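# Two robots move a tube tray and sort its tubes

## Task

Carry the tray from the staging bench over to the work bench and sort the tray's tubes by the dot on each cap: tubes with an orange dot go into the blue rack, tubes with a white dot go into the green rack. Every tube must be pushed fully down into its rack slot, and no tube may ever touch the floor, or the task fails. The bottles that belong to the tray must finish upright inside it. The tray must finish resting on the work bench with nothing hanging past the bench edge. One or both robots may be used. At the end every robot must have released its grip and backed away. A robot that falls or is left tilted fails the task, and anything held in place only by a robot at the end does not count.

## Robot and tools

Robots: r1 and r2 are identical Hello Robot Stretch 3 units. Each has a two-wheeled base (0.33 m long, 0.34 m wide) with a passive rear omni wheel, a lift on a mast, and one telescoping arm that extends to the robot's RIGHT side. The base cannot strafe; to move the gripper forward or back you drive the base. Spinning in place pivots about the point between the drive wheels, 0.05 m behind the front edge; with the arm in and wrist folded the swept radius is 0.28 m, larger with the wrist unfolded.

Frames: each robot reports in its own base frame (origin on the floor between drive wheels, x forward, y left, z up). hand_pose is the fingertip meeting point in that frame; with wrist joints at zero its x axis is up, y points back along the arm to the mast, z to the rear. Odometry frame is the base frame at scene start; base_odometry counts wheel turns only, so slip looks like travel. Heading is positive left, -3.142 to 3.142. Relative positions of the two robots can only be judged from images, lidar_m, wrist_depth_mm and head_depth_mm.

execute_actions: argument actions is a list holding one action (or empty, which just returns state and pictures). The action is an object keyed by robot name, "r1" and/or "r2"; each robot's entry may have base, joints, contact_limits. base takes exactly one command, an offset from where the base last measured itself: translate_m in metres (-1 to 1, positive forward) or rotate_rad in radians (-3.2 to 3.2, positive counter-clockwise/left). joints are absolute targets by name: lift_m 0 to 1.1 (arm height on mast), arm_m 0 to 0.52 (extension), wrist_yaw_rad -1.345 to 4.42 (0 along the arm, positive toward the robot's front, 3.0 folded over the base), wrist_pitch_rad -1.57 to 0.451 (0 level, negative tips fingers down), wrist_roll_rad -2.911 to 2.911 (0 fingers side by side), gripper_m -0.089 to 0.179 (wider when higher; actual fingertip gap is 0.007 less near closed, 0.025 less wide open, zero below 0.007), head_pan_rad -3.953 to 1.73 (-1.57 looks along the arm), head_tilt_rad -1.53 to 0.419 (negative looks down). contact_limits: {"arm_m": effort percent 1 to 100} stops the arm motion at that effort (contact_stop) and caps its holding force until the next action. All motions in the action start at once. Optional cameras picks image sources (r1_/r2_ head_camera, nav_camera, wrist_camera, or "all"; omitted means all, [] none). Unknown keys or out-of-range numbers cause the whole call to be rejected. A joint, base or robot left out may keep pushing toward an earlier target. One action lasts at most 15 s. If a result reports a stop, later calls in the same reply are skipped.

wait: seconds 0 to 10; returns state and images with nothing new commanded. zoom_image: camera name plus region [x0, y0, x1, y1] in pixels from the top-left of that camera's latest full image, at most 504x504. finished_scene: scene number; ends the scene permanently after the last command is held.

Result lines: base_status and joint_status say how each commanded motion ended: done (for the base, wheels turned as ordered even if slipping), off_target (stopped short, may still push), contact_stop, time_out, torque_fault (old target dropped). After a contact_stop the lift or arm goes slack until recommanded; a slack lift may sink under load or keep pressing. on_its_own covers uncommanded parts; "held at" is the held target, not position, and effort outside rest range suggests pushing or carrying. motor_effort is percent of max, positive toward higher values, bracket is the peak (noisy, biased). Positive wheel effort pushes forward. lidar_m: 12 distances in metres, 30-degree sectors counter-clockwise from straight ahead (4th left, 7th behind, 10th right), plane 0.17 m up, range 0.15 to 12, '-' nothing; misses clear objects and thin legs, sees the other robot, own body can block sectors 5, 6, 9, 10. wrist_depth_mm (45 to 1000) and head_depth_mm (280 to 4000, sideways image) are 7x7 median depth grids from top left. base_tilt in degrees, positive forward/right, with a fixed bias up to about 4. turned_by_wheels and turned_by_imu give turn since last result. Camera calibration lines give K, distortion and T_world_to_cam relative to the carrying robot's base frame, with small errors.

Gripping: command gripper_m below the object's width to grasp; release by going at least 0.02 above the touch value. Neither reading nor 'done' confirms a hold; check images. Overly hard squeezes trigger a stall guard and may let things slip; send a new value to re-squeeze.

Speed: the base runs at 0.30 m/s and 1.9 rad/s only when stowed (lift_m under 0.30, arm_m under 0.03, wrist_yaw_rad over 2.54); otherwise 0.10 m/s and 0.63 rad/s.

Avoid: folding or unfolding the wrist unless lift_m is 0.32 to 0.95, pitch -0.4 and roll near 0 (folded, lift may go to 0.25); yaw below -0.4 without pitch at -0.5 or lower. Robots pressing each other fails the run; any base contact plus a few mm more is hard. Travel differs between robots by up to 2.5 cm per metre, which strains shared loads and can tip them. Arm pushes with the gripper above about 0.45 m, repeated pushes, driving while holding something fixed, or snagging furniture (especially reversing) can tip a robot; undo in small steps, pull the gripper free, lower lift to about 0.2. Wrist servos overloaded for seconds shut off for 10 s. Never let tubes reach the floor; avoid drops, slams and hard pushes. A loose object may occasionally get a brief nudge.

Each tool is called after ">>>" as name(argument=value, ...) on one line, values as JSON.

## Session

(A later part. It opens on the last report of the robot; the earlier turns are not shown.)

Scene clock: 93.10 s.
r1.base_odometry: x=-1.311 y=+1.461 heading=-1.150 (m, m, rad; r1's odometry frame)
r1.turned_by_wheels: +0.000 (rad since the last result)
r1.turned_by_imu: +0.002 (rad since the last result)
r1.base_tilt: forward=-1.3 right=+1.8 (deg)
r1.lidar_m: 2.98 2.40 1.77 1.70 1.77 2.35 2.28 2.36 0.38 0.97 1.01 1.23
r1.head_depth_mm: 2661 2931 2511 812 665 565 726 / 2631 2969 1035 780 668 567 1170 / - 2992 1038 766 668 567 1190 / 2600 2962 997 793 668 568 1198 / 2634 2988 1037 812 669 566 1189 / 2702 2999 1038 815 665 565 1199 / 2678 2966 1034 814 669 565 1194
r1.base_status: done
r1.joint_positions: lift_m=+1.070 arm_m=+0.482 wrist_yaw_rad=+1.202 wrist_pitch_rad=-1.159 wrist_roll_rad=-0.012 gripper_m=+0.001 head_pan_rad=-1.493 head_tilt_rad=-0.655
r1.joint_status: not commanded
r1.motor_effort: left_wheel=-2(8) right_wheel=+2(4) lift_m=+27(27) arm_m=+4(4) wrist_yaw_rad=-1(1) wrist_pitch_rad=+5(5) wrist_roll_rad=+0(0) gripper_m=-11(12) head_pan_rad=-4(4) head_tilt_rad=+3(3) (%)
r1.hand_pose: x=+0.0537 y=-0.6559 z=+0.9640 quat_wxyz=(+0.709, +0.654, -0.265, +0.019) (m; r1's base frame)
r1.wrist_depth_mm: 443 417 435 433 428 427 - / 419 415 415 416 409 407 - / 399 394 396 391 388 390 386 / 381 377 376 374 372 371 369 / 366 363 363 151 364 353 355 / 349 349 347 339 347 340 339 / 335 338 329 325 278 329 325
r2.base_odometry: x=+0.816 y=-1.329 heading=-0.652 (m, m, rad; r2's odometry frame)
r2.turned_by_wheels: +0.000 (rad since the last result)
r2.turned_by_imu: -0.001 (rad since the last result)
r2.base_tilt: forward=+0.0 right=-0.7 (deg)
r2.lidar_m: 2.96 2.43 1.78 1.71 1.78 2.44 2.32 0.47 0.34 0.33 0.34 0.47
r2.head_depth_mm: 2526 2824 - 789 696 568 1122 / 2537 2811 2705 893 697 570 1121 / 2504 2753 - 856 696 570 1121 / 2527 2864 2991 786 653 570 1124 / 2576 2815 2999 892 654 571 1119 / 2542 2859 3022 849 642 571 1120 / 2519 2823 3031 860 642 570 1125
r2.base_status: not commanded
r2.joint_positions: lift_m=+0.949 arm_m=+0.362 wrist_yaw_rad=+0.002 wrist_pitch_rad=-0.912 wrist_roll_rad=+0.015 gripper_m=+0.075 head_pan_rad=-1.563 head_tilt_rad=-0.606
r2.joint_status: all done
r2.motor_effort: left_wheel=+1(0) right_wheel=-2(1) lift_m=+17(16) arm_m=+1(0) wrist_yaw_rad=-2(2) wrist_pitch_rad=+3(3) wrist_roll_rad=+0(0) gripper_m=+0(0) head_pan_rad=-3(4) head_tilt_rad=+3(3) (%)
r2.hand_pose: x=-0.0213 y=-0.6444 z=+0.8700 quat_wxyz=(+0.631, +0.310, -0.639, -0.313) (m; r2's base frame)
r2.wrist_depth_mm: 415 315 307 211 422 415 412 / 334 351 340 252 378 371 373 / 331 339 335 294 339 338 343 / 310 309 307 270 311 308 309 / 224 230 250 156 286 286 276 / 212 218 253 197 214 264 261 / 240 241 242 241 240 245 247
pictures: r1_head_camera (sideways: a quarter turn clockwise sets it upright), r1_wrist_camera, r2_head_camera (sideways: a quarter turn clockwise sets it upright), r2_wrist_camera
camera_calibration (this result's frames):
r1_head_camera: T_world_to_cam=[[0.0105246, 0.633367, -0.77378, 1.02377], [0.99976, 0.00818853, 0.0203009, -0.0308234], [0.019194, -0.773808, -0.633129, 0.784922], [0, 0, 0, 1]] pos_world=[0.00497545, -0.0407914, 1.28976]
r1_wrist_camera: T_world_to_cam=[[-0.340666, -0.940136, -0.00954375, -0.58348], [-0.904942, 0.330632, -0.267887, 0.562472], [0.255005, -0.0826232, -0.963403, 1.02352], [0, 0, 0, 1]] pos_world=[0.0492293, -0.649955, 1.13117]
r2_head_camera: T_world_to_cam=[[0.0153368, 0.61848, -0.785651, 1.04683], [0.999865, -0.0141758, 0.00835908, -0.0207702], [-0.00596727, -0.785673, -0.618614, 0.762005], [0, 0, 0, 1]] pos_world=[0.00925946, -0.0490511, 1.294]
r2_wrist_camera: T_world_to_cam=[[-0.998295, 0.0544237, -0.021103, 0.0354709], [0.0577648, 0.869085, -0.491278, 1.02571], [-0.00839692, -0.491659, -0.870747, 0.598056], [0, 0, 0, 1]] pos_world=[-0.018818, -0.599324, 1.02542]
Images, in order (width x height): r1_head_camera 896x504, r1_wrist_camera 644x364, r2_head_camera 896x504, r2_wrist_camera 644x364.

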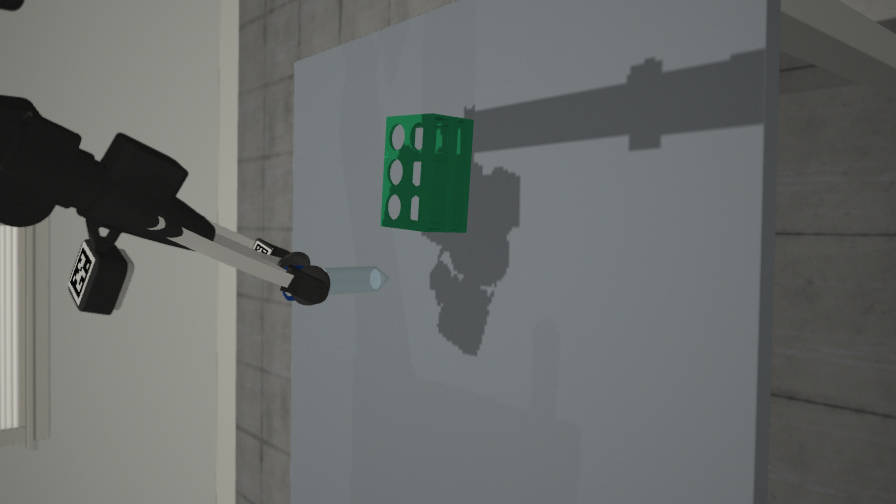

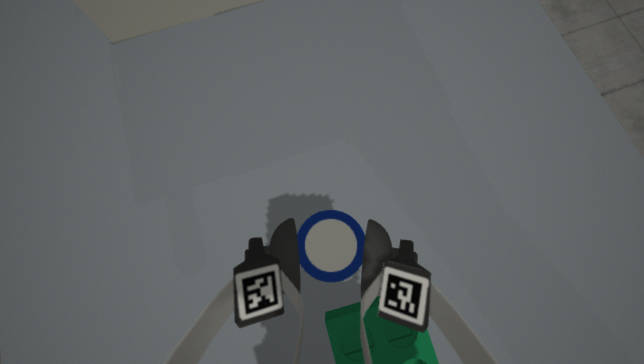

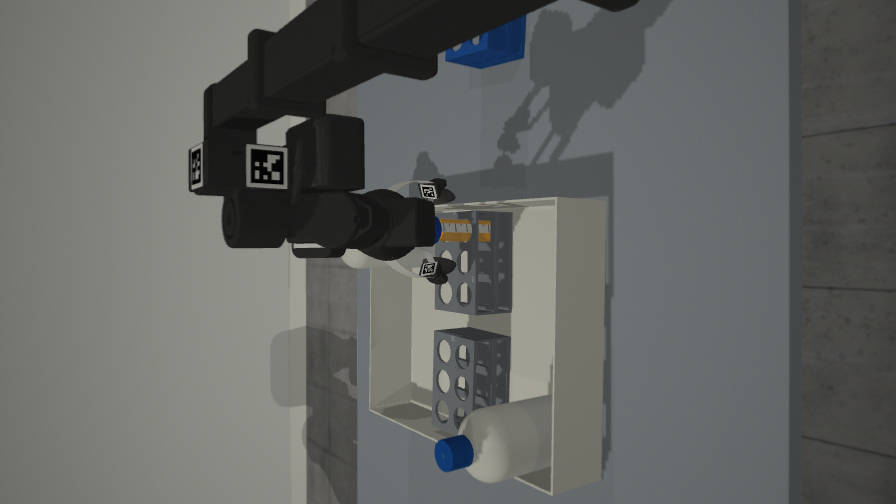

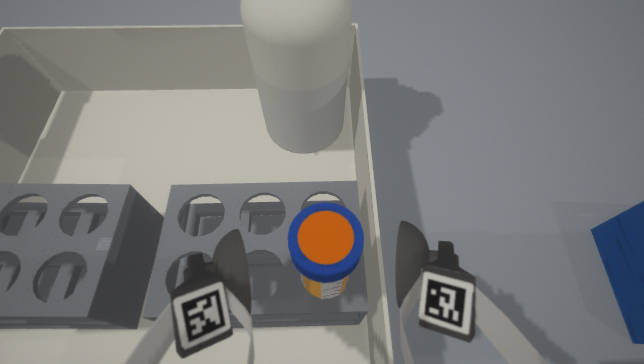

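>>> execute_actions(actions=[{"r1":{"base":{"translate_m":-0.077},"joints":{"lift_m":1.05,"arm_m":0.481}},"r2":{"joints":{"lift_m":0.946,"arm_m":0.371}}}], cameras=["r1_head_camera","r2_wrist_camera"])

>>> execute_actions(actions=[{"r1":{"joints":{"lift_m":1.03}},"r2":{"joints":{"gripper_m":0}}}], cameras=["r1_wrist_camera","r1_head_camera","r2_wrist_camera"])

>>> zoom_image(camera="r1_head_camera", region=[300,170,490,330])

Scene clock: 95.63 s.
r1.base_odometry: x=-1.342 y=+1.531 heading=-1.150 (m, m, rad; r1's odometry frame)
r1.turned_by_wheels: +0.000 (rad since the last result)
r1.turned_by_imu: +0.001 (rad since the last result)
r1.base_tilt: forward=-1.3 right=+1.7 (deg)
r1.lidar_m: 1.30 2.40 1.76 1.70 1.77 2.27 2.19 2.29 0.34 0.97 1.01 1.31
r1.head_depth_mm: 2666 2931 2539 1970 721 564 1162 / 2697 2954 2324 812 667 565 730 / - 2998 1038 779 668 563 1176 / 2596 3015 999 769 667 567 1204 / 2629 2971 1038 789 667 566 1196 / 2645 3012 1043 813 669 567 1197 / 2648 2998 1039 818 668 565 1196
r1.base_status: done
r1.joint_positions: lift_m=+1.050 arm_m=+0.481 wrist_yaw_rad=+1.202 wrist_pitch_rad=-1.159 wrist_roll_rad=-0.012 gripper_m=+0.001 head_pan_rad=-1.493 head_tilt_rad=-0.655
r1.joint_status: all done
r1.motor_effort: left_wheel=-2(8) right_wheel=+2(3) lift_m=+18(25) arm_m=-3(4) wrist_yaw_rad=-1(1) wrist_pitch_rad=+5(4) wrist_roll_rad=-1(0) gripper_m=-11(12) head_pan_rad=-3(3) head_tilt_rad=+4(3) (%)
r1.hand_pose: x=+0.0537 y=-0.6556 z=+0.9445 quat_wxyz=(+0.709, +0.654, -0.265, +0.019) (m; r1's base frame)
r1.wrist_depth_mm: 420 415 413 407 407 406 - / 396 394 389 386 387 383 386 / 375 376 374 371 370 369 365 / 356 356 357 355 351 350 350 / 343 344 342 151 339 336 336 / 328 325 329 268 326 321 322 / 315 314 313 309 283 310 307
r2.base_odometry: x=+0.816 y=-1.329 heading=-0.652 (m, m, rad; r2's odometry frame)
r2.turned_by_wheels: +0.000 (rad since the last result)
r2.turned_by_imu: -0.001 (rad since the last result)
r2.base_tilt: forward=+0.0 right=-0.6 (deg)
r2.lidar_m: 2.96 2.42 1.78 1.71 1.78 2.43 2.31 0.47 0.34 0.33 0.34 0.47
r2.head_depth_mm: 2569 2839 - 790 696 570 1121 / 2538 2786 2723 893 696 571 1123 / 2527 2738 - 857 694 571 1124 / 2528 2846 3046 786 652 571 1115 / 2530 2822 3013 891 654 573 1118 / 2545 2806 3067 846 641 571 1126 / 2561 2832 3024 860 643 571 1120
r2.base_status: not commanded
r2.joint_positions: lift_m=+0.947 arm_m=+0.371 wrist_yaw_rad=+0.002 wrist_pitch_rad=-0.912 wrist_roll_rad=+0.015 gripper_m=+0.075 head_pan_rad=-1.563 head_tilt_rad=-0.606
r2.joint_status: all done
r2.motor_effort: left_wheel=+0(0) right_wheel=-1(1) lift_m=+17(19) arm_m=+1(4) wrist_yaw_rad=-2(3) wrist_pitch_rad=+3(3) wrist_roll_rad=+0(0) gripper_m=+1(1) head_pan_rad=-4(3) head_tilt_rad=+3(4) (%)
r2.hand_pose: x=-0.0213 y=-0.6534 z=+0.8680 quat_wxyz=(+0.631, +0.310, -0.639, -0.313) (m; r2's base frame)
r2.wrist_depth_mm: 416 417 298 204 418 409 416 / 325 337 327 238 376 373 372 / 326 334 332 280 334 336 337 / 310 304 304 306 309 310 310 / 245 229 258 155 282 283 280 / 227 216 249 145 214 263 260 / 216 238 236 238 238 246 247
pictures: r1_head_camera (sideways: a quarter turn clockwise sets it upright), r2_wrist_camera
camera_calibration (this result's frames):
r1_head_camera: T_world_to_cam=[[0.0105247, 0.633367, -0.77378, 1.02377], [0.99976, 0.0081884, 0.0203009, -0.0308234], [0.0191939, -0.773808, -0.633129, 0.784922], [0, 0, 0, 1]] pos_world=[0.00497545, -0.0407914, 1.28976]
r2_wrist_camera: T_world_to_cam=[[-0.998295, 0.0544236, -0.0211029, 0.0359182], [0.0577646, 0.869085, -0.491279, 1.03255], [-0.00839696, -0.49166, -0.870747, 0.591886], [0, 0, 0, 1]] pos_world=[-0.0188179, -0.608323, 1.02341]
Images, in order (width x height): r1_head_camera 896x504, r2_wrist_camera 644x364.

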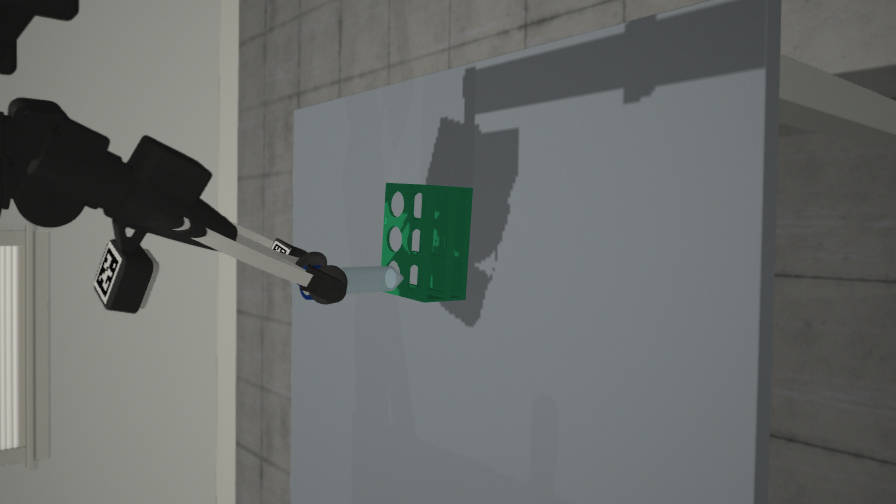

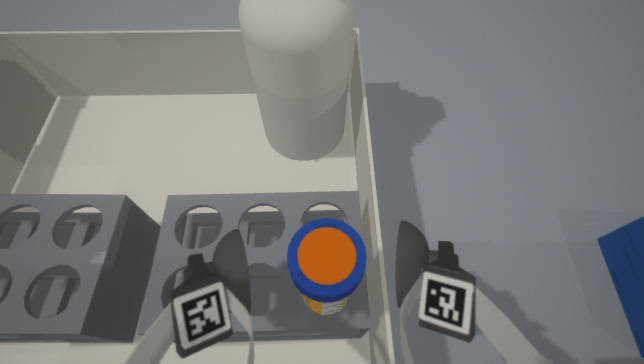

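Scene clock: 96.87 s.
r1.base_odometry: x=-1.342 y=+1.531 heading=-1.150 (m, m, rad; r1's odometry frame)
r1.turned_by_wheels: +0.000 (rad since the last result)
r1.turned_by_imu: +0.000 (rad since the last result)
r1.base_tilt: forward=-1.3 right=+1.7 (deg)
r1.lidar_m: 1.31 2.41 1.76 1.70 1.77 2.28 2.19 2.27 0.34 0.97 1.01 1.31
r1.head_depth_mm: 2720 3020 2538 1972 722 565 1166 / 2683 2976 2326 809 665 566 726 / - 3003 1040 780 667 566 1195 / 2670 3019 1002 765 667 567 1197 / 2648 2962 1041 788 666 565 1197 / 2661 2989 1041 814 670 566 1197 / 2656 2958 1042 815 668 566 1188
r1.base_status: not commanded
r1.joint_positions: lift_m=+1.030 arm_m=+0.481 wrist_yaw_rad=+1.202 wrist_pitch_rad=-1.159 wrist_roll_rad=-0.012 gripper_m=+0.001 head_pan_rad=-1.493 head_tilt_rad=-0.655
r1.joint_status: all done
r1.motor_effort: left_wheel=-2(2) right_wheel=+2(2) lift_m=+19(19) arm_m=-3(3) wrist_yaw_rad=-2(1) wrist_pitch_rad=+5(5) wrist_roll_rad=-1(0) gripper_m=-11(11) head_pan_rad=-3(4) head_tilt_rad=+4(4) (%)
r1.hand_pose: x=+0.0537 y=-0.6556 z=+0.9245 quat_wxyz=(+0.709, +0.654, -0.265, +0.019) (m; r1's base frame)
r1.wrist_depth_mm: 393 391 392 387 383 379 - / 371 373 369 368 364 363 359 / 357 352 351 349 348 346 345 / 340 336 335 332 330 330 329 / 325 321 322 151 317 318 314 / 310 311 310 248 305 303 303 / 300 299 293 290 262 292 288
r2.base_odometry: x=+0.816 y=-1.329 heading=-0.652 (m, m, rad; r2's odometry frame)
r2.turned_by_wheels: +0.000 (rad since the last result)
r2.turned_by_imu: +0.000 (rad since the last result)
r2.base_tilt: forward=+0.1 right=-0.8 (deg)
r2.lidar_m: 2.95 2.42 1.78 1.71 1.78 2.43 2.32 0.47 0.34 0.33 0.34 0.47
r2.head_depth_mm: 2533 2866 - 791 696 570 1120 / 2530 2761 2715 894 697 570 1120 / 2544 2759 - 857 698 571 1123 / 2556 2866 3001 786 652 572 1127 / 2550 2830 2983 890 655 571 1124 / 2549 2808 3007 846 642 571 1128 / 2548 2818 3022 858 641 569 1121
r2.base_status: not commanded
r2.joint_positions: lift_m=+0.947 arm_m=+0.371 wrist_yaw_rad=+0.002 wrist_pitch_rad=-0.912 wrist_roll_rad=+0.015 gripper_m=+0.001 head_pan_rad=-1.563 head_tilt_rad=-0.606
r2.joint_status: all done
r2.motor_effort: left_wheel=+0(1) right_wheel=-1(2) lift_m=+17(18) arm_m=+2(2) wrist_yaw_rad=-2(2) wrist_pitch_rad=+4(4) wrist_roll_rad=+0(0) gripper_m=-18(100) head_pan_rad=-4(3) head_tilt_rad=+4(4) (%)
r2.hand_pose: x=-0.0213 y=-0.6534 z=+0.8680 quat_wxyz=(+0.631, +0.310, -0.639, -0.313) (m; r2's base frame)
r2.wrist_depth_mm: 415 415 297 204 416 414 412 / 323 336 326 238 373 371 364 / 326 335 334 280 336 338 336 / 305 307 303 306 308 307 308 / 223 230 253 149 282 283 280 / 224 218 235 142 264 262 260 / 215 231 237 237 238 245 244
pictures: r1_head_camera (sideways: a quarter turn clockwise sets it upright), r1_wrist_camera, r2_wrist_camera
camera_calibration (this result's frames):
r1_head_camera: T_world_to_cam=[[0.0105247, 0.633367, -0.77378, 1.02377], [0.99976, 0.00818841, 0.0203009, -0.0308234], [0.019194, -0.773808, -0.633129, 0.784921], [0, 0, 0, 1]] pos_world=[0.00497545, -0.0407914, 1.28976]
r1_wrist_camera: T_world_to_cam=[[-0.340666, -0.940136, -0.00954375, -0.583621], [-0.904941, 0.330632, -0.267887, 0.551816], [0.255005, -0.0826233, -0.963403, 0.985517], [0, 0, 0, 1]] pos_world=[0.0492293, -0.649704, 1.0917]
r2_wrist_camera: T_world_to_cam=[[-0.998295, 0.0544245, -0.0211024, 0.0359183], [0.0577651, 0.869085, -0.491279, 1.03255], [-0.00839785, -0.49166, -0.870747, 0.591883], [0, 0, 0, 1]] pos_world=[-0.018818, -0.608327, 1.02341]
Images, in order (width x height): r1_head_camera 896x504, r1_wrist_camera 644x364, r2_wrist_camera 644x364.

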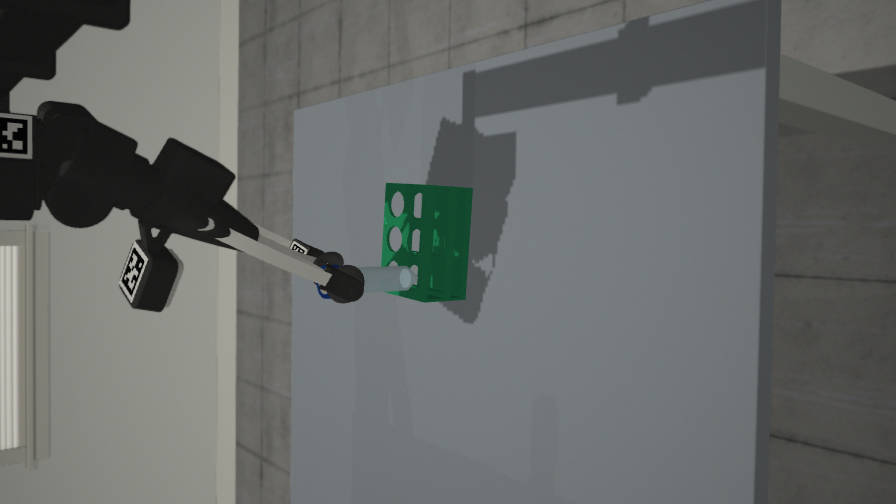

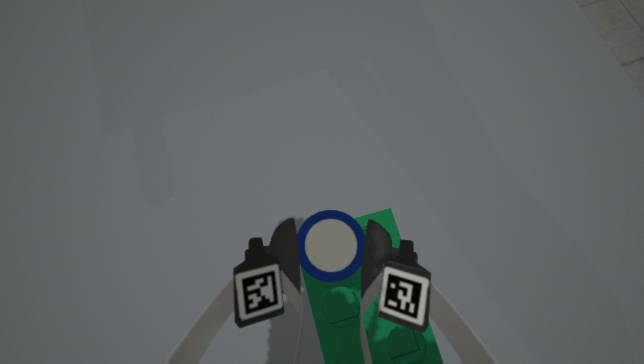

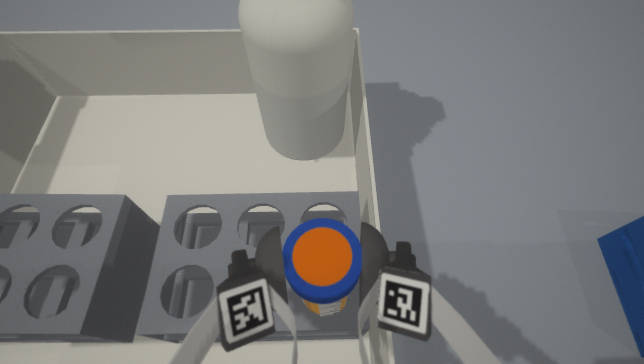

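Region (300, 170, 490, 330) of r1_head_camera's 896x504 image, scaled by 2.653, with more detail than that image has; it fills the top 424 rows of this view, and the rest is white.

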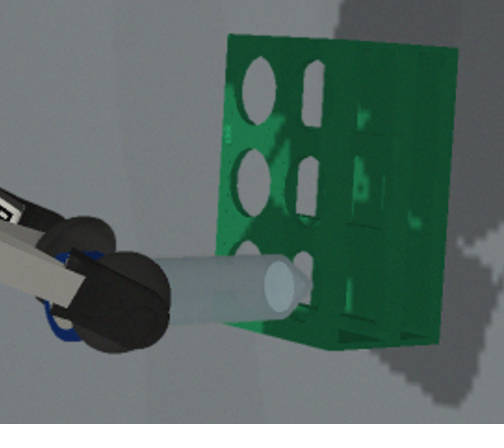

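>>> execute_actions(actions=[{"r1":{"base":{"translate_m":-0.002},"joints":{"lift_m":1.02}},"r2":{"joints":{"lift_m":1.035}}}], cameras=["r2_head_camera"])

>>> execute_actions(actions=[{"r1":{"joints":{"lift_m":0.981}},"r2":{"base":{"translate_m":-0.235},"joints":{"arm_m":0.356}}}], cameras=["r1_wrist_camera","r1_head_camera","r2_wrist_camera","r2_head_camera"])

Scene clock: 98.90 s.
r1.base_odometry: x=-1.343 y=+1.533 heading=-1.150 (m, m, rad; r1's odometry frame)
r1.turned_by_wheels: +0.000 (rad since the last result)
r1.turned_by_imu: +0.000 (rad since the last result)
r1.base_tilt: forward=-1.4 right=+1.7 (deg)
r1.lidar_m: 1.31 2.40 1.76 1.70 1.77 2.27 2.19 2.28 0.34 0.97 1.01 1.30
r1.head_depth_mm: - 2970 2520 1977 1503 564 1168 / 2704 2947 2317 810 665 566 718 / - - 1037 780 668 565 1173 / 2664 3013 1036 764 668 566 1198 / 2657 2991 1040 792 667 565 1196 / 2641 2997 1040 813 668 567 1192 / 2669 2995 1046 815 669 566 1197
r1.base_status: done
r1.joint_positions: lift_m=+1.020 arm_m=+0.481 wrist_yaw_rad=+1.202 wrist_pitch_rad=-1.159 wrist_roll_rad=-0.012 gripper_m=+0.001 head_pan_rad=-1.493 head_tilt_rad=-0.655
r1.joint_status: all done
r1.motor_effort: left_wheel=-3(8) right_wheel=+2(4) lift_m=+18(18) arm_m=-3(3) wrist_yaw_rad=-1(1) wrist_pitch_rad=+5(5) wrist_roll_rad=+0(0) gripper_m=-11(12) head_pan_rad=-3(4) head_tilt_rad=+3(3) (%)
r1.hand_pose: x=+0.0537 y=-0.6556 z=+0.9145 quat_wxyz=(+0.709, +0.654, -0.265, +0.019) (m; r1's base frame)
r1.wrist_depth_mm: 383 380 377 374 371 366 377 / 358 359 356 354 355 353 349 / 343 342 338 337 335 335 334 / 327 328 325 325 319 318 320 / 315 312 312 151 306 305 306 / 299 300 302 240 298 293 292 / 289 286 285 281 243 285 280
r2.base_odometry: x=+0.816 y=-1.329 heading=-0.652 (m, m, rad; r2's odometry frame)
r2.turned_by_wheels: +0.000 (rad since the last result)
r2.turned_by_imu: -0.001 (rad since the last result)
r2.base_tilt: forward=+0.1 right=-0.6 (deg)
r2.lidar_m: 2.96 2.42 1.77 1.71 1.78 2.44 2.31 0.47 0.34 0.33 0.34 0.47
r2.head_depth_mm: 2495 - 3032 810 695 568 1122 / 2456 2895 2993 891 695 571 1116 / 2470 - 3033 858 697 571 1116 / 2547 2839 2853 814 651 571 1125 / 2537 2837 3031 891 655 570 1125 / 2552 2842 3026 850 642 571 1126 / 2519 2854 3015 860 643 570 1125
r2.base_status: not commanded
r2.joint_positions: lift_m=+1.034 arm_m=+0.371 wrist_yaw_rad=+0.002 wrist_pitch_rad=-0.912 wrist_roll_rad=+0.015 gripper_m=+0.001 head_pan_rad=-1.563 head_tilt_rad=-0.606
r2.joint_status: all done
r2.motor_effort: left_wheel=+0(1) right_wheel=-1(1) lift_m=+53(53) arm_m=+2(2) wrist_yaw_rad=-2(2) wrist_pitch_rad=+3(3) wrist_roll_rad=+0(0) gripper_m=-18(18) head_pan_rad=-4(4) head_tilt_rad=+4(3) (%)
r2.hand_pose: x=-0.0213 y=-0.6534 z=+0.9557 quat_wxyz=(+0.631, +0.310, -0.639, -0.313) (m; r2's base frame)
r2.wrist_depth_mm: - - - - - - - / 500 495 492 284 492 494 489 / 415 403 410 293 455 444 447 / 374 406 408 376 411 414 409 / 322 374 377 149 376 383 376 / 294 294 323 140 350 353 297 / 303 295 316 315 324 325 294
pictures: r2_head_camera (sideways: a quarter turn clockwise sets it upright)
camera_calibration (this result's frames):
r2_head_camera: T_world_to_cam=[[0.0153368, 0.61848, -0.785651, 1.04683], [0.999865, -0.0141758, 0.00835908, -0.0207702], [-0.00596727, -0.785673, -0.618614, 0.762005], [0, 0, 0, 1]] pos_world=[0.00925946, -0.0490511, 1.294]
Images, in order (width x height): r2_head_camera 896x504.

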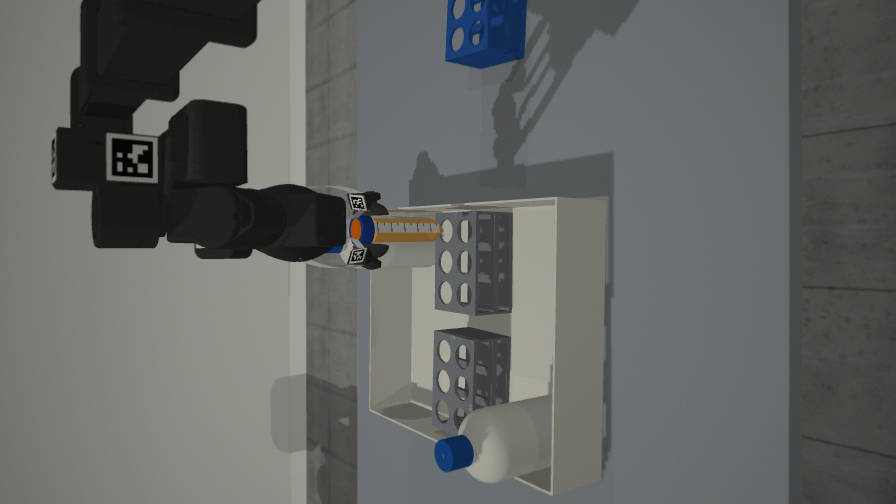

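Scene clock: 102.20 s.
r1.base_odometry: x=-1.343 y=+1.533 heading=-1.150 (m, m, rad; r1's odometry frame)
r1.turned_by_wheels: +0.000 (rad since the last result)
r1.turned_by_imu: +0.000 (rad since the last result)
r1.base_tilt: forward=-1.5 right=+1.6 (deg)
r1.lidar_m: 1.31 2.40 1.77 1.71 1.77 2.28 2.19 2.29 0.34 0.96 1.01 1.31
r1.head_depth_mm: 2534 3009 2523 1982 1507 564 1173 / 2689 3007 2353 812 669 565 717 / - - 991 784 668 566 1197 / 2679 2976 1038 766 667 565 1200 / 2637 3002 1039 788 667 566 1199 / 2675 2982 1037 812 668 566 1199 / 2657 3002 1046 813 669 566 1194
r1.base_status: not commanded
r1.joint_positions: lift_m=+0.981 arm_m=+0.481 wrist_yaw_rad=+1.202 wrist_pitch_rad=-1.159 wrist_roll_rad=-0.012 gripper_m=+0.001 head_pan_rad=-1.493 head_tilt_rad=-0.655
r1.joint_status: all done
r1.motor_effort: left_wheel=-3(2) right_wheel=+2(2) lift_m=+18(19) arm_m=-3(3) wrist_yaw_rad=-1(1) wrist_pitch_rad=+5(5) wrist_roll_rad=+0(0) gripper_m=-11(12) head_pan_rad=-3(4) head_tilt_rad=+3(3) (%)
r1.hand_pose: x=+0.0537 y=-0.6556 z=+0.8755 quat_wxyz=(+0.709, +0.654, -0.265, +0.019) (m; r1's base frame)
r1.wrist_depth_mm: 334 332 329 324 325 324 323 / 318 316 315 310 311 306 305 / 302 299 301 297 295 294 292 / 287 286 286 284 283 280 279 / 275 274 274 151 268 268 267 / 263 263 264 203 259 258 256 / 253 252 250 245 196 247 246
r2.base_odometry: x=+0.629 y=-1.186 heading=-0.652 (m, m, rad; r2's odometry frame)
r2.turned_by_wheels: +0.000 (rad since the last result)
r2.turned_by_imu: +0.000 (rad since the last result)
r2.base_tilt: forward=+0.1 right=-0.7 (deg)
r2.lidar_m: 3.18 2.42 1.78 1.71 1.78 2.44 2.09 0.45 0.34 0.33 0.34 0.47
r2.head_depth_mm: 2491 - 3001 891 696 570 762 / 2462 2873 3001 894 697 571 1119 / 2479 - 3019 874 700 570 1131 / 2546 2839 3018 815 697 571 1121 / 2554 2839 3048 892 698 571 1121 / 2546 2845 3027 846 678 570 1124 / 2530 2817 3054 888 654 571 1123
r2.base_status: done
r2.joint_positions: lift_m=+1.034 arm_m=+0.356 wrist_yaw_rad=+0.002 wrist_pitch_rad=-0.912 wrist_roll_rad=+0.015 gripper_m=+0.001 head_pan_rad=-1.563 head_tilt_rad=-0.606
r2.joint_status: all done
r2.motor_effort: left_wheel=+1(1) right_wheel=-1(6) lift_m=+53(53) arm_m=-4(8) wrist_yaw_rad=-3(2) wrist_pitch_rad=+3(3) wrist_roll_rad=+0(0) gripper_m=-18(17) head_pan_rad=-4(3) head_tilt_rad=+3(3) (%)
r2.hand_pose: x=-0.0213 y=-0.6391 z=+0.9557 quat_wxyz=(+0.631, +0.310, -0.639, -0.313) (m; r2's base frame)
r2.wrist_depth_mm: - - - - - - - / 300 500 506 497 500 492 - / 300 389 449 450 450 449 - / 390 378 413 411 408 407 426 / 350 368 378 149 379 373 379 / 289 347 349 141 293 349 349 / 289 322 322 320 290 326 327
pictures: r1_head_camera (sideways: a quarter turn clockwise sets it upright), r1_wrist_camera, r2_head_camera (sideways: a quarter turn clockwise sets it upright), r2_wrist_camera
camera_calibration (this result's frames):
r1_head_camera: T_world_to_cam=[[0.0105247, 0.633367, -0.77378, 1.02377], [0.99976, 0.00818841, 0.0203009, -0.0308234], [0.019194, -0.773808, -0.633129, 0.784921], [0, 0, 0, 1]] pos_world=[0.00497545, -0.0407914, 1.28976]
r1_wrist_camera: T_world_to_cam=[[-0.340665, -0.940136, -0.00954409, -0.584081], [-0.904942, 0.330632, -0.267887, 0.53869], [0.255006, -0.0826229, -0.963403, 0.938324], [0, 0, 0, 1]] pos_world=[0.0492293, -0.649697, 1.04272]
r2_head_camera: T_world_to_cam=[[0.015337, 0.61848, -0.785651, 1.04683], [0.999865, -0.014176, 0.00835909, -0.0207702], [-0.00596745, -0.785673, -0.618614, 0.762005], [0, 0, 0, 1]] pos_world=[0.00925945, -0.0490511, 1.294]
r2_wrist_camera: T_world_to_cam=[[-0.998295, 0.0544222, -0.0211021, 0.0369887], [0.0577632, 0.869093, -0.491265, 1.06319], [-0.00839597, -0.491646, -0.870755, 0.675264], [0, 0, 0, 1]] pos_world=[-0.0188178, -0.594029, 1.11107]
Images, in order (width x height): r1_head_camera 896x504, r1_wrist_camera 644x364, r2_head_camera 896x504, r2_wrist_camera 644x364.

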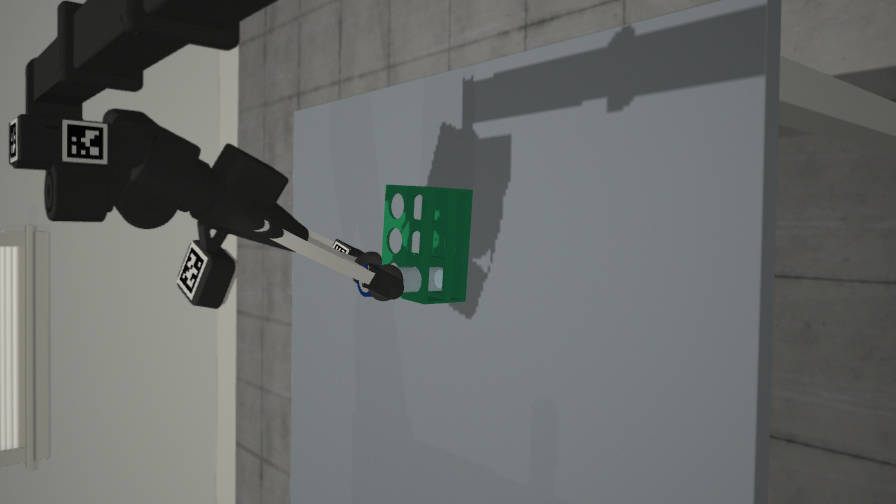

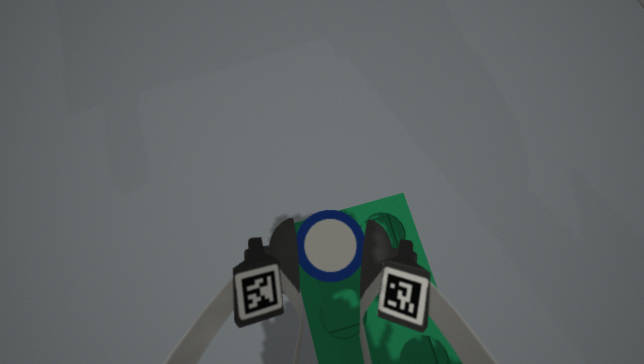

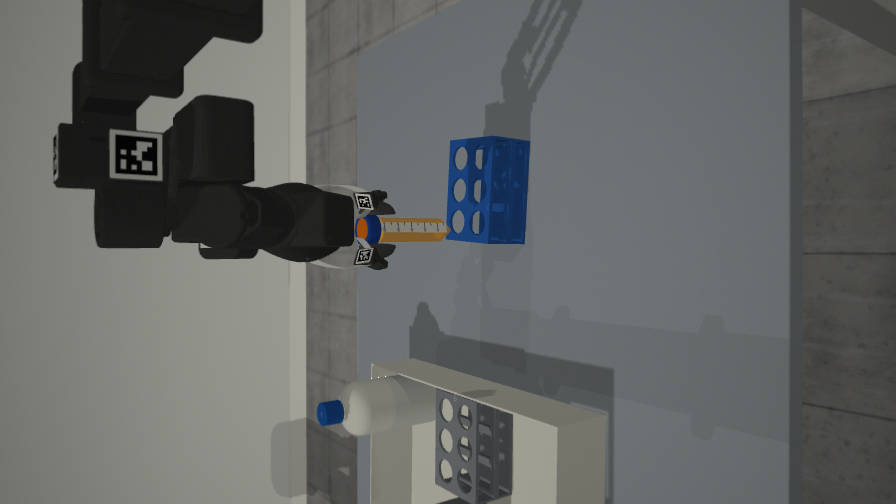

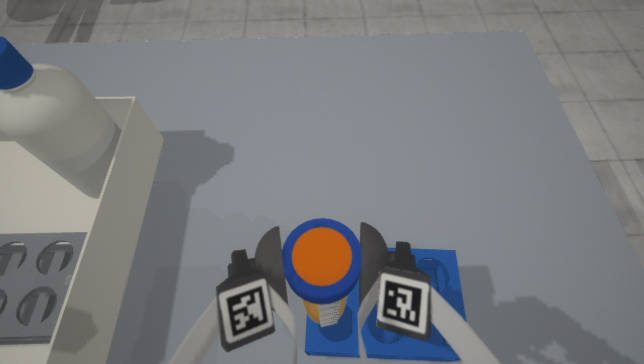

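>>> execute_actions(actions=[{"r1":{"joints":{"gripper_m":0.065}},"r2":{"base":{"translate_m":-0.01},"joints":{"lift_m":1.0,"arm_m":0.351}}}], cameras=["r2_head_camera"])

>>> execute_actions(actions=[{"r1":{"joints":{"lift_m":1.04}},"r2":{"joints":{"lift_m":0.975}}}], cameras=["r1_head_camera","r2_wrist_camera","r2_head_camera"])

Scene clock: 104.73 s.
r1.base_odometry: x=-1.343 y=+1.533 heading=-1.150 (m, m, rad; r1's odometry frame)
r1.turned_by_wheels: +0.000 (rad since the last result)
r1.turned_by_imu: +0.000 (rad since the last result)
r1.base_tilt: forward=-1.3 right=+1.8 (deg)
r1.lidar_m: 1.31 2.41 1.76 1.70 1.77 2.28 2.20 2.28 0.34 0.97 1.01 1.31
r1.head_depth_mm: 2528 2988 2503 1983 1505 565 1170 / 2710 2981 2342 816 666 565 715 / - - 995 783 666 566 1197 / 2615 2907 1046 767 668 567 1200 / 2625 2992 1036 790 668 566 1196 / 2680 2946 1040 816 667 566 1198 / 2684 2974 1048 819 670 566 1204
r1.base_status: not commanded
r1.joint_positions: lift_m=+0.981 arm_m=+0.481 wrist_yaw_rad=+1.202 wrist_pitch_rad=-1.158 wrist_roll_rad=-0.012 gripper_m=+0.065 head_pan_rad=-1.493 head_tilt_rad=-0.655
r1.joint_status: all done
r1.motor_effort: left_wheel=-2(2) right_wheel=+2(2) lift_m=+18(19) arm_m=-3(3) wrist_yaw_rad=-1(1) wrist_pitch_rad=+4(5) wrist_roll_rad=+0(1) gripper_m=+0(80) head_pan_rad=-4(4) head_tilt_rad=+3(3) (%)
r1.hand_pose: x=+0.0539 y=-0.6557 z=+0.8756 quat_wxyz=(+0.709, +0.653, -0.265, +0.019) (m; r1's base frame)
r1.wrist_depth_mm: 332 331 328 328 325 325 321 / 315 313 313 312 310 307 305 / 300 301 297 297 297 296 291 / 288 287 286 283 283 280 279 / 275 274 273 153 268 268 267 / 263 262 - 205 205 258 257 / 253 252 250 247 196 247 245
r2.base_odometry: x=+0.621 y=-1.180 heading=-0.652 (m, m, rad; r2's odometry frame)
r2.turned_by_wheels: +0.000 (rad since the last result)
r2.turned_by_imu: -0.001 (rad since the last result)
r2.base_tilt: forward=-0.1 right=-0.6 (deg)
r2.lidar_m: 3.19 2.43 1.77 1.71 1.78 2.44 2.07 2.26 0.34 0.33 0.34 0.47
r2.head_depth_mm: 2532 - 2727 891 694 569 733 / 2537 - 2897 891 695 570 1117 / 2519 - 2714 857 695 571 1119 / 2551 2766 3041 795 696 570 1119 / 2530 2853 3025 892 698 571 1120 / 2548 2851 3053 854 675 571 1123 / 2556 2848 3016 893 652 571 1123
r2.base_status: done
r2.joint_positions: lift_m=+1.001 arm_m=+0.351 wrist_yaw_rad=+0.002 wrist_pitch_rad=-0.912 wrist_roll_rad=+0.015 gripper_m=+0.001 head_pan_rad=-1.563 head_tilt_rad=-0.606
r2.joint_status: all done
r2.motor_effort: left_wheel=+0(2) right_wheel=-1(6) lift_m=+18(50) arm_m=-4(3) wrist_yaw_rad=-2(2) wrist_pitch_rad=+3(3) wrist_roll_rad=+0(0) gripper_m=-18(17) head_pan_rad=-4(4) head_tilt_rad=+3(4) (%)
r2.hand_pose: x=-0.0213 y=-0.6341 z=+0.9220 quat_wxyz=(+0.631, +0.310, -0.639, -0.313) (m; r2's base frame)
r2.wrist_depth_mm: 498 500 507 493 496 498 - / 296 445 450 447 445 444 - / 309 394 403 413 403 406 - / 350 365 371 373 368 374 374 / 283 342 342 149 323 343 342 / 276 318 319 140 262 317 315 / 273 295 291 286 265 293 298
pictures: r2_head_camera (sideways: a quarter turn clockwise sets it upright)
camera_calibration (this result's frames):
r2_head_camera: T_world_to_cam=[[0.0153368, 0.61848, -0.785651, 1.04683], [0.999865, -0.0141758, 0.00835908, -0.0207702], [-0.00596727, -0.785673, -0.618614, 0.762005], [0, 0, 0, 1]] pos_world=[0.00925946, -0.0490511, 1.294]
Images, in order (width x height): r2_head_camera 896x504.

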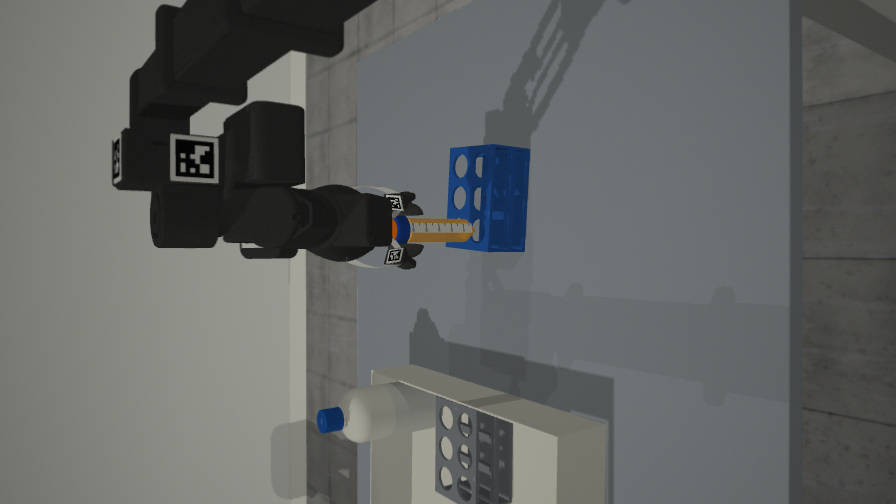

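Scene clock: 106.10 s.
r1.base_odometry: x=-1.343 y=+1.533 heading=-1.150 (m, m, rad; r1's odometry frame)
r1.turned_by_wheels: +0.000 (rad since the last result)
r1.turned_by_imu: +0.000 (rad since the last result)
r1.base_tilt: forward=-1.4 right=+1.7 (deg)
r1.lidar_m: 1.31 2.40 1.77 1.70 1.77 2.27 2.20 2.28 0.34 0.97 1.01 1.31
r1.head_depth_mm: 2672 2935 2570 1956 1500 567 1168 / 2667 2969 2331 809 669 566 717 / - 2976 1040 777 668 565 1200 / 2620 3109 999 762 668 566 1198 / 2659 2944 1042 789 667 567 1190 / 2627 2984 1045 815 668 568 1198 / 2695 2945 1038 816 667 566 1197
r1.base_status: not commanded
r1.joint_positions: lift_m=+1.040 arm_m=+0.481 wrist_yaw_rad=+1.202 wrist_pitch_rad=-1.158 wrist_roll_rad=-0.012 gripper_m=+0.065 head_pan_rad=-1.493 head_tilt_rad=-0.655
r1.joint_status: all done
r1.motor_effort: left_wheel=-2(2) right_wheel=+2(2) lift_m=+27(29) arm_m=-3(3) wrist_yaw_rad=-1(1) wrist_pitch_rad=+4(4) wrist_roll_rad=+0(0) gripper_m=+0(1) head_pan_rad=-5(4) head_tilt_rad=+3(4) (%)
r1.hand_pose: x=+0.0539 y=-0.6557 z=+0.9341 quat_wxyz=(+0.709, +0.653, -0.265, +0.019) (m; r1's base frame)
r1.wrist_depth_mm: 407 403 400 396 394 395 - / 382 384 380 378 373 373 376 / 365 363 363 361 360 357 353 / 348 346 345 346 343 340 338 / 335 332 333 322 325 327 324 / 321 318 - 282 294 313 311 / 306 306 304 297 272 301 299
r2.base_odometry: x=+0.621 y=-1.180 heading=-0.652 (m, m, rad; r2's odometry frame)
r2.turned_by_wheels: +0.000 (rad since the last result)
r2.turned_by_imu: +0.000 (rad since the last result)
r2.base_tilt: forward=+0.2 right=-0.9 (deg)
r2.lidar_m: 3.20 2.42 1.77 1.71 1.78 2.44 2.07 2.26 0.34 0.33 0.34 0.47
r2.head_depth_mm: 2535 2765 - 857 694 569 731 / 2550 2753 2708 893 696 570 1119 / 2521 2723 - 839 698 570 1120 / 2527 2806 3007 814 697 572 1124 / 2561 2855 3026 894 697 571 1121 / 2534 2833 2974 851 676 570 1127 / 2545 2828 3026 894 652 571 1120
r2.base_status: not commanded
r2.joint_positions: lift_m=+0.976 arm_m=+0.351 wrist_yaw_rad=+0.002 wrist_pitch_rad=-0.912 wrist_roll_rad=+0.015 gripper_m=+0.001 head_pan_rad=-1.563 head_tilt_rad=-0.606
r2.joint_status: all done
r2.motor_effort: left_wheel=+0(0) right_wheel=-2(1) lift_m=+18(18) arm_m=-4(4) wrist_yaw_rad=-2(2) wrist_pitch_rad=+3(3) wrist_roll_rad=+0(0) gripper_m=-18(18) head_pan_rad=-3(5) head_tilt_rad=+4(4) (%)
r2.hand_pose: x=-0.0213 y=-0.6341 z=+0.8970 quat_wxyz=(+0.631, +0.310, -0.639, -0.313) (m; r2's base frame)
r2.wrist_depth_mm: 462 454 459 460 458 455 - / 293 398 416 409 412 410 - / 293 366 373 371 371 377 379 / 291 345 342 341 342 341 340 / 274 319 317 149 283 316 314 / 275 293 294 140 249 288 291 / 263 271 268 264 263 270 270
pictures: r1_head_camera (sideways: a quarter turn clockwise sets it upright), r2_head_camera (sideways: a quarter turn clockwise sets it upright), r2_wrist_camera
camera_calibration (this result's frames):
r1_head_camera: T_world_to_cam=[[0.0105247, 0.633367, -0.77378, 1.02377], [0.99976, 0.00818841, 0.0203009, -0.0308234], [0.019194, -0.773808, -0.633129, 0.784922], [0, 0, 0, 1]] pos_world=[0.00497545, -0.0407914, 1.28976]
r2_head_camera: T_world_to_cam=[[0.0153367, 0.61848, -0.785651, 1.04683], [0.999865, -0.0141756, 0.00835908, -0.0207702], [-0.00596717, -0.785673, -0.618614, 0.762005], [0, 0, 0, 1]] pos_world=[0.00925947, -0.0490511, 1.294]
r2_wrist_camera: T_world_to_cam=[[-0.998295, 0.054425, -0.0210945, 0.0354711], [0.057763, 0.869159, -0.491148, 1.02991], [-0.00839619, -0.491529, -0.870821, 0.626763], [0, 0, 0, 1]] pos_world=[-0.0188178, -0.589017, 1.05239]
Images, in order (width x height): r1_head_camera 896x504, r2_head_camera 896x504, r2_wrist_camera 644x364.

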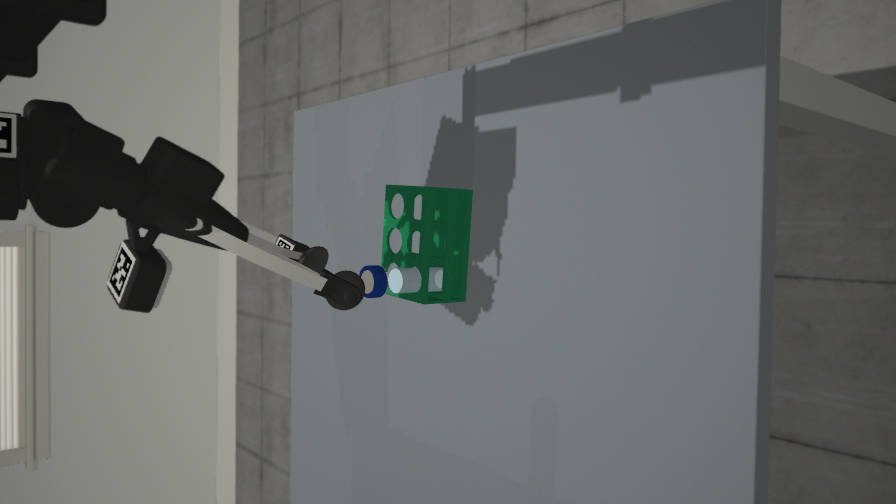

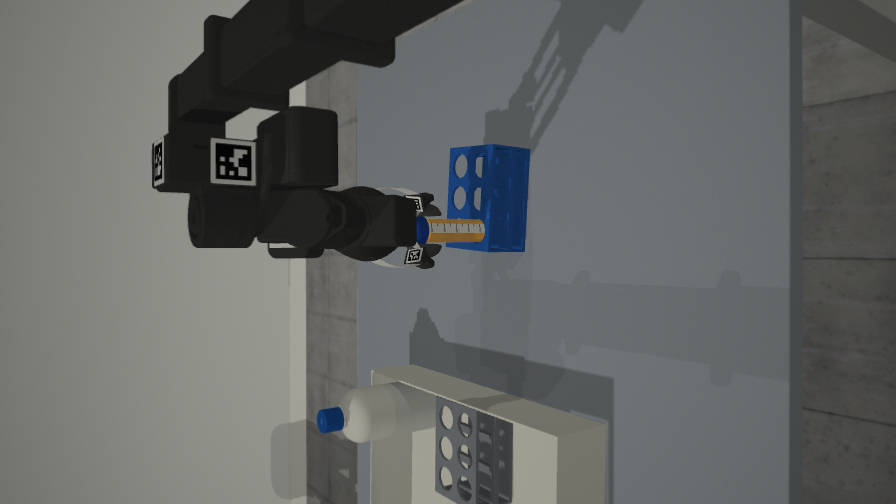

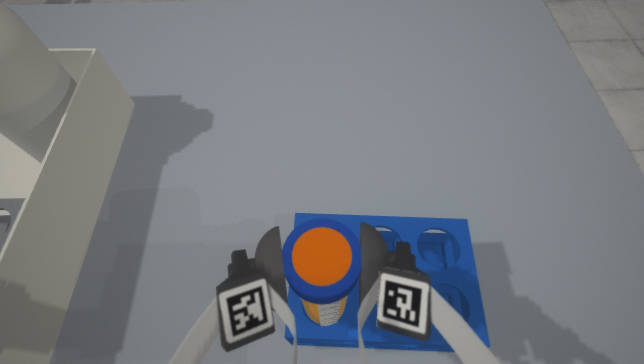

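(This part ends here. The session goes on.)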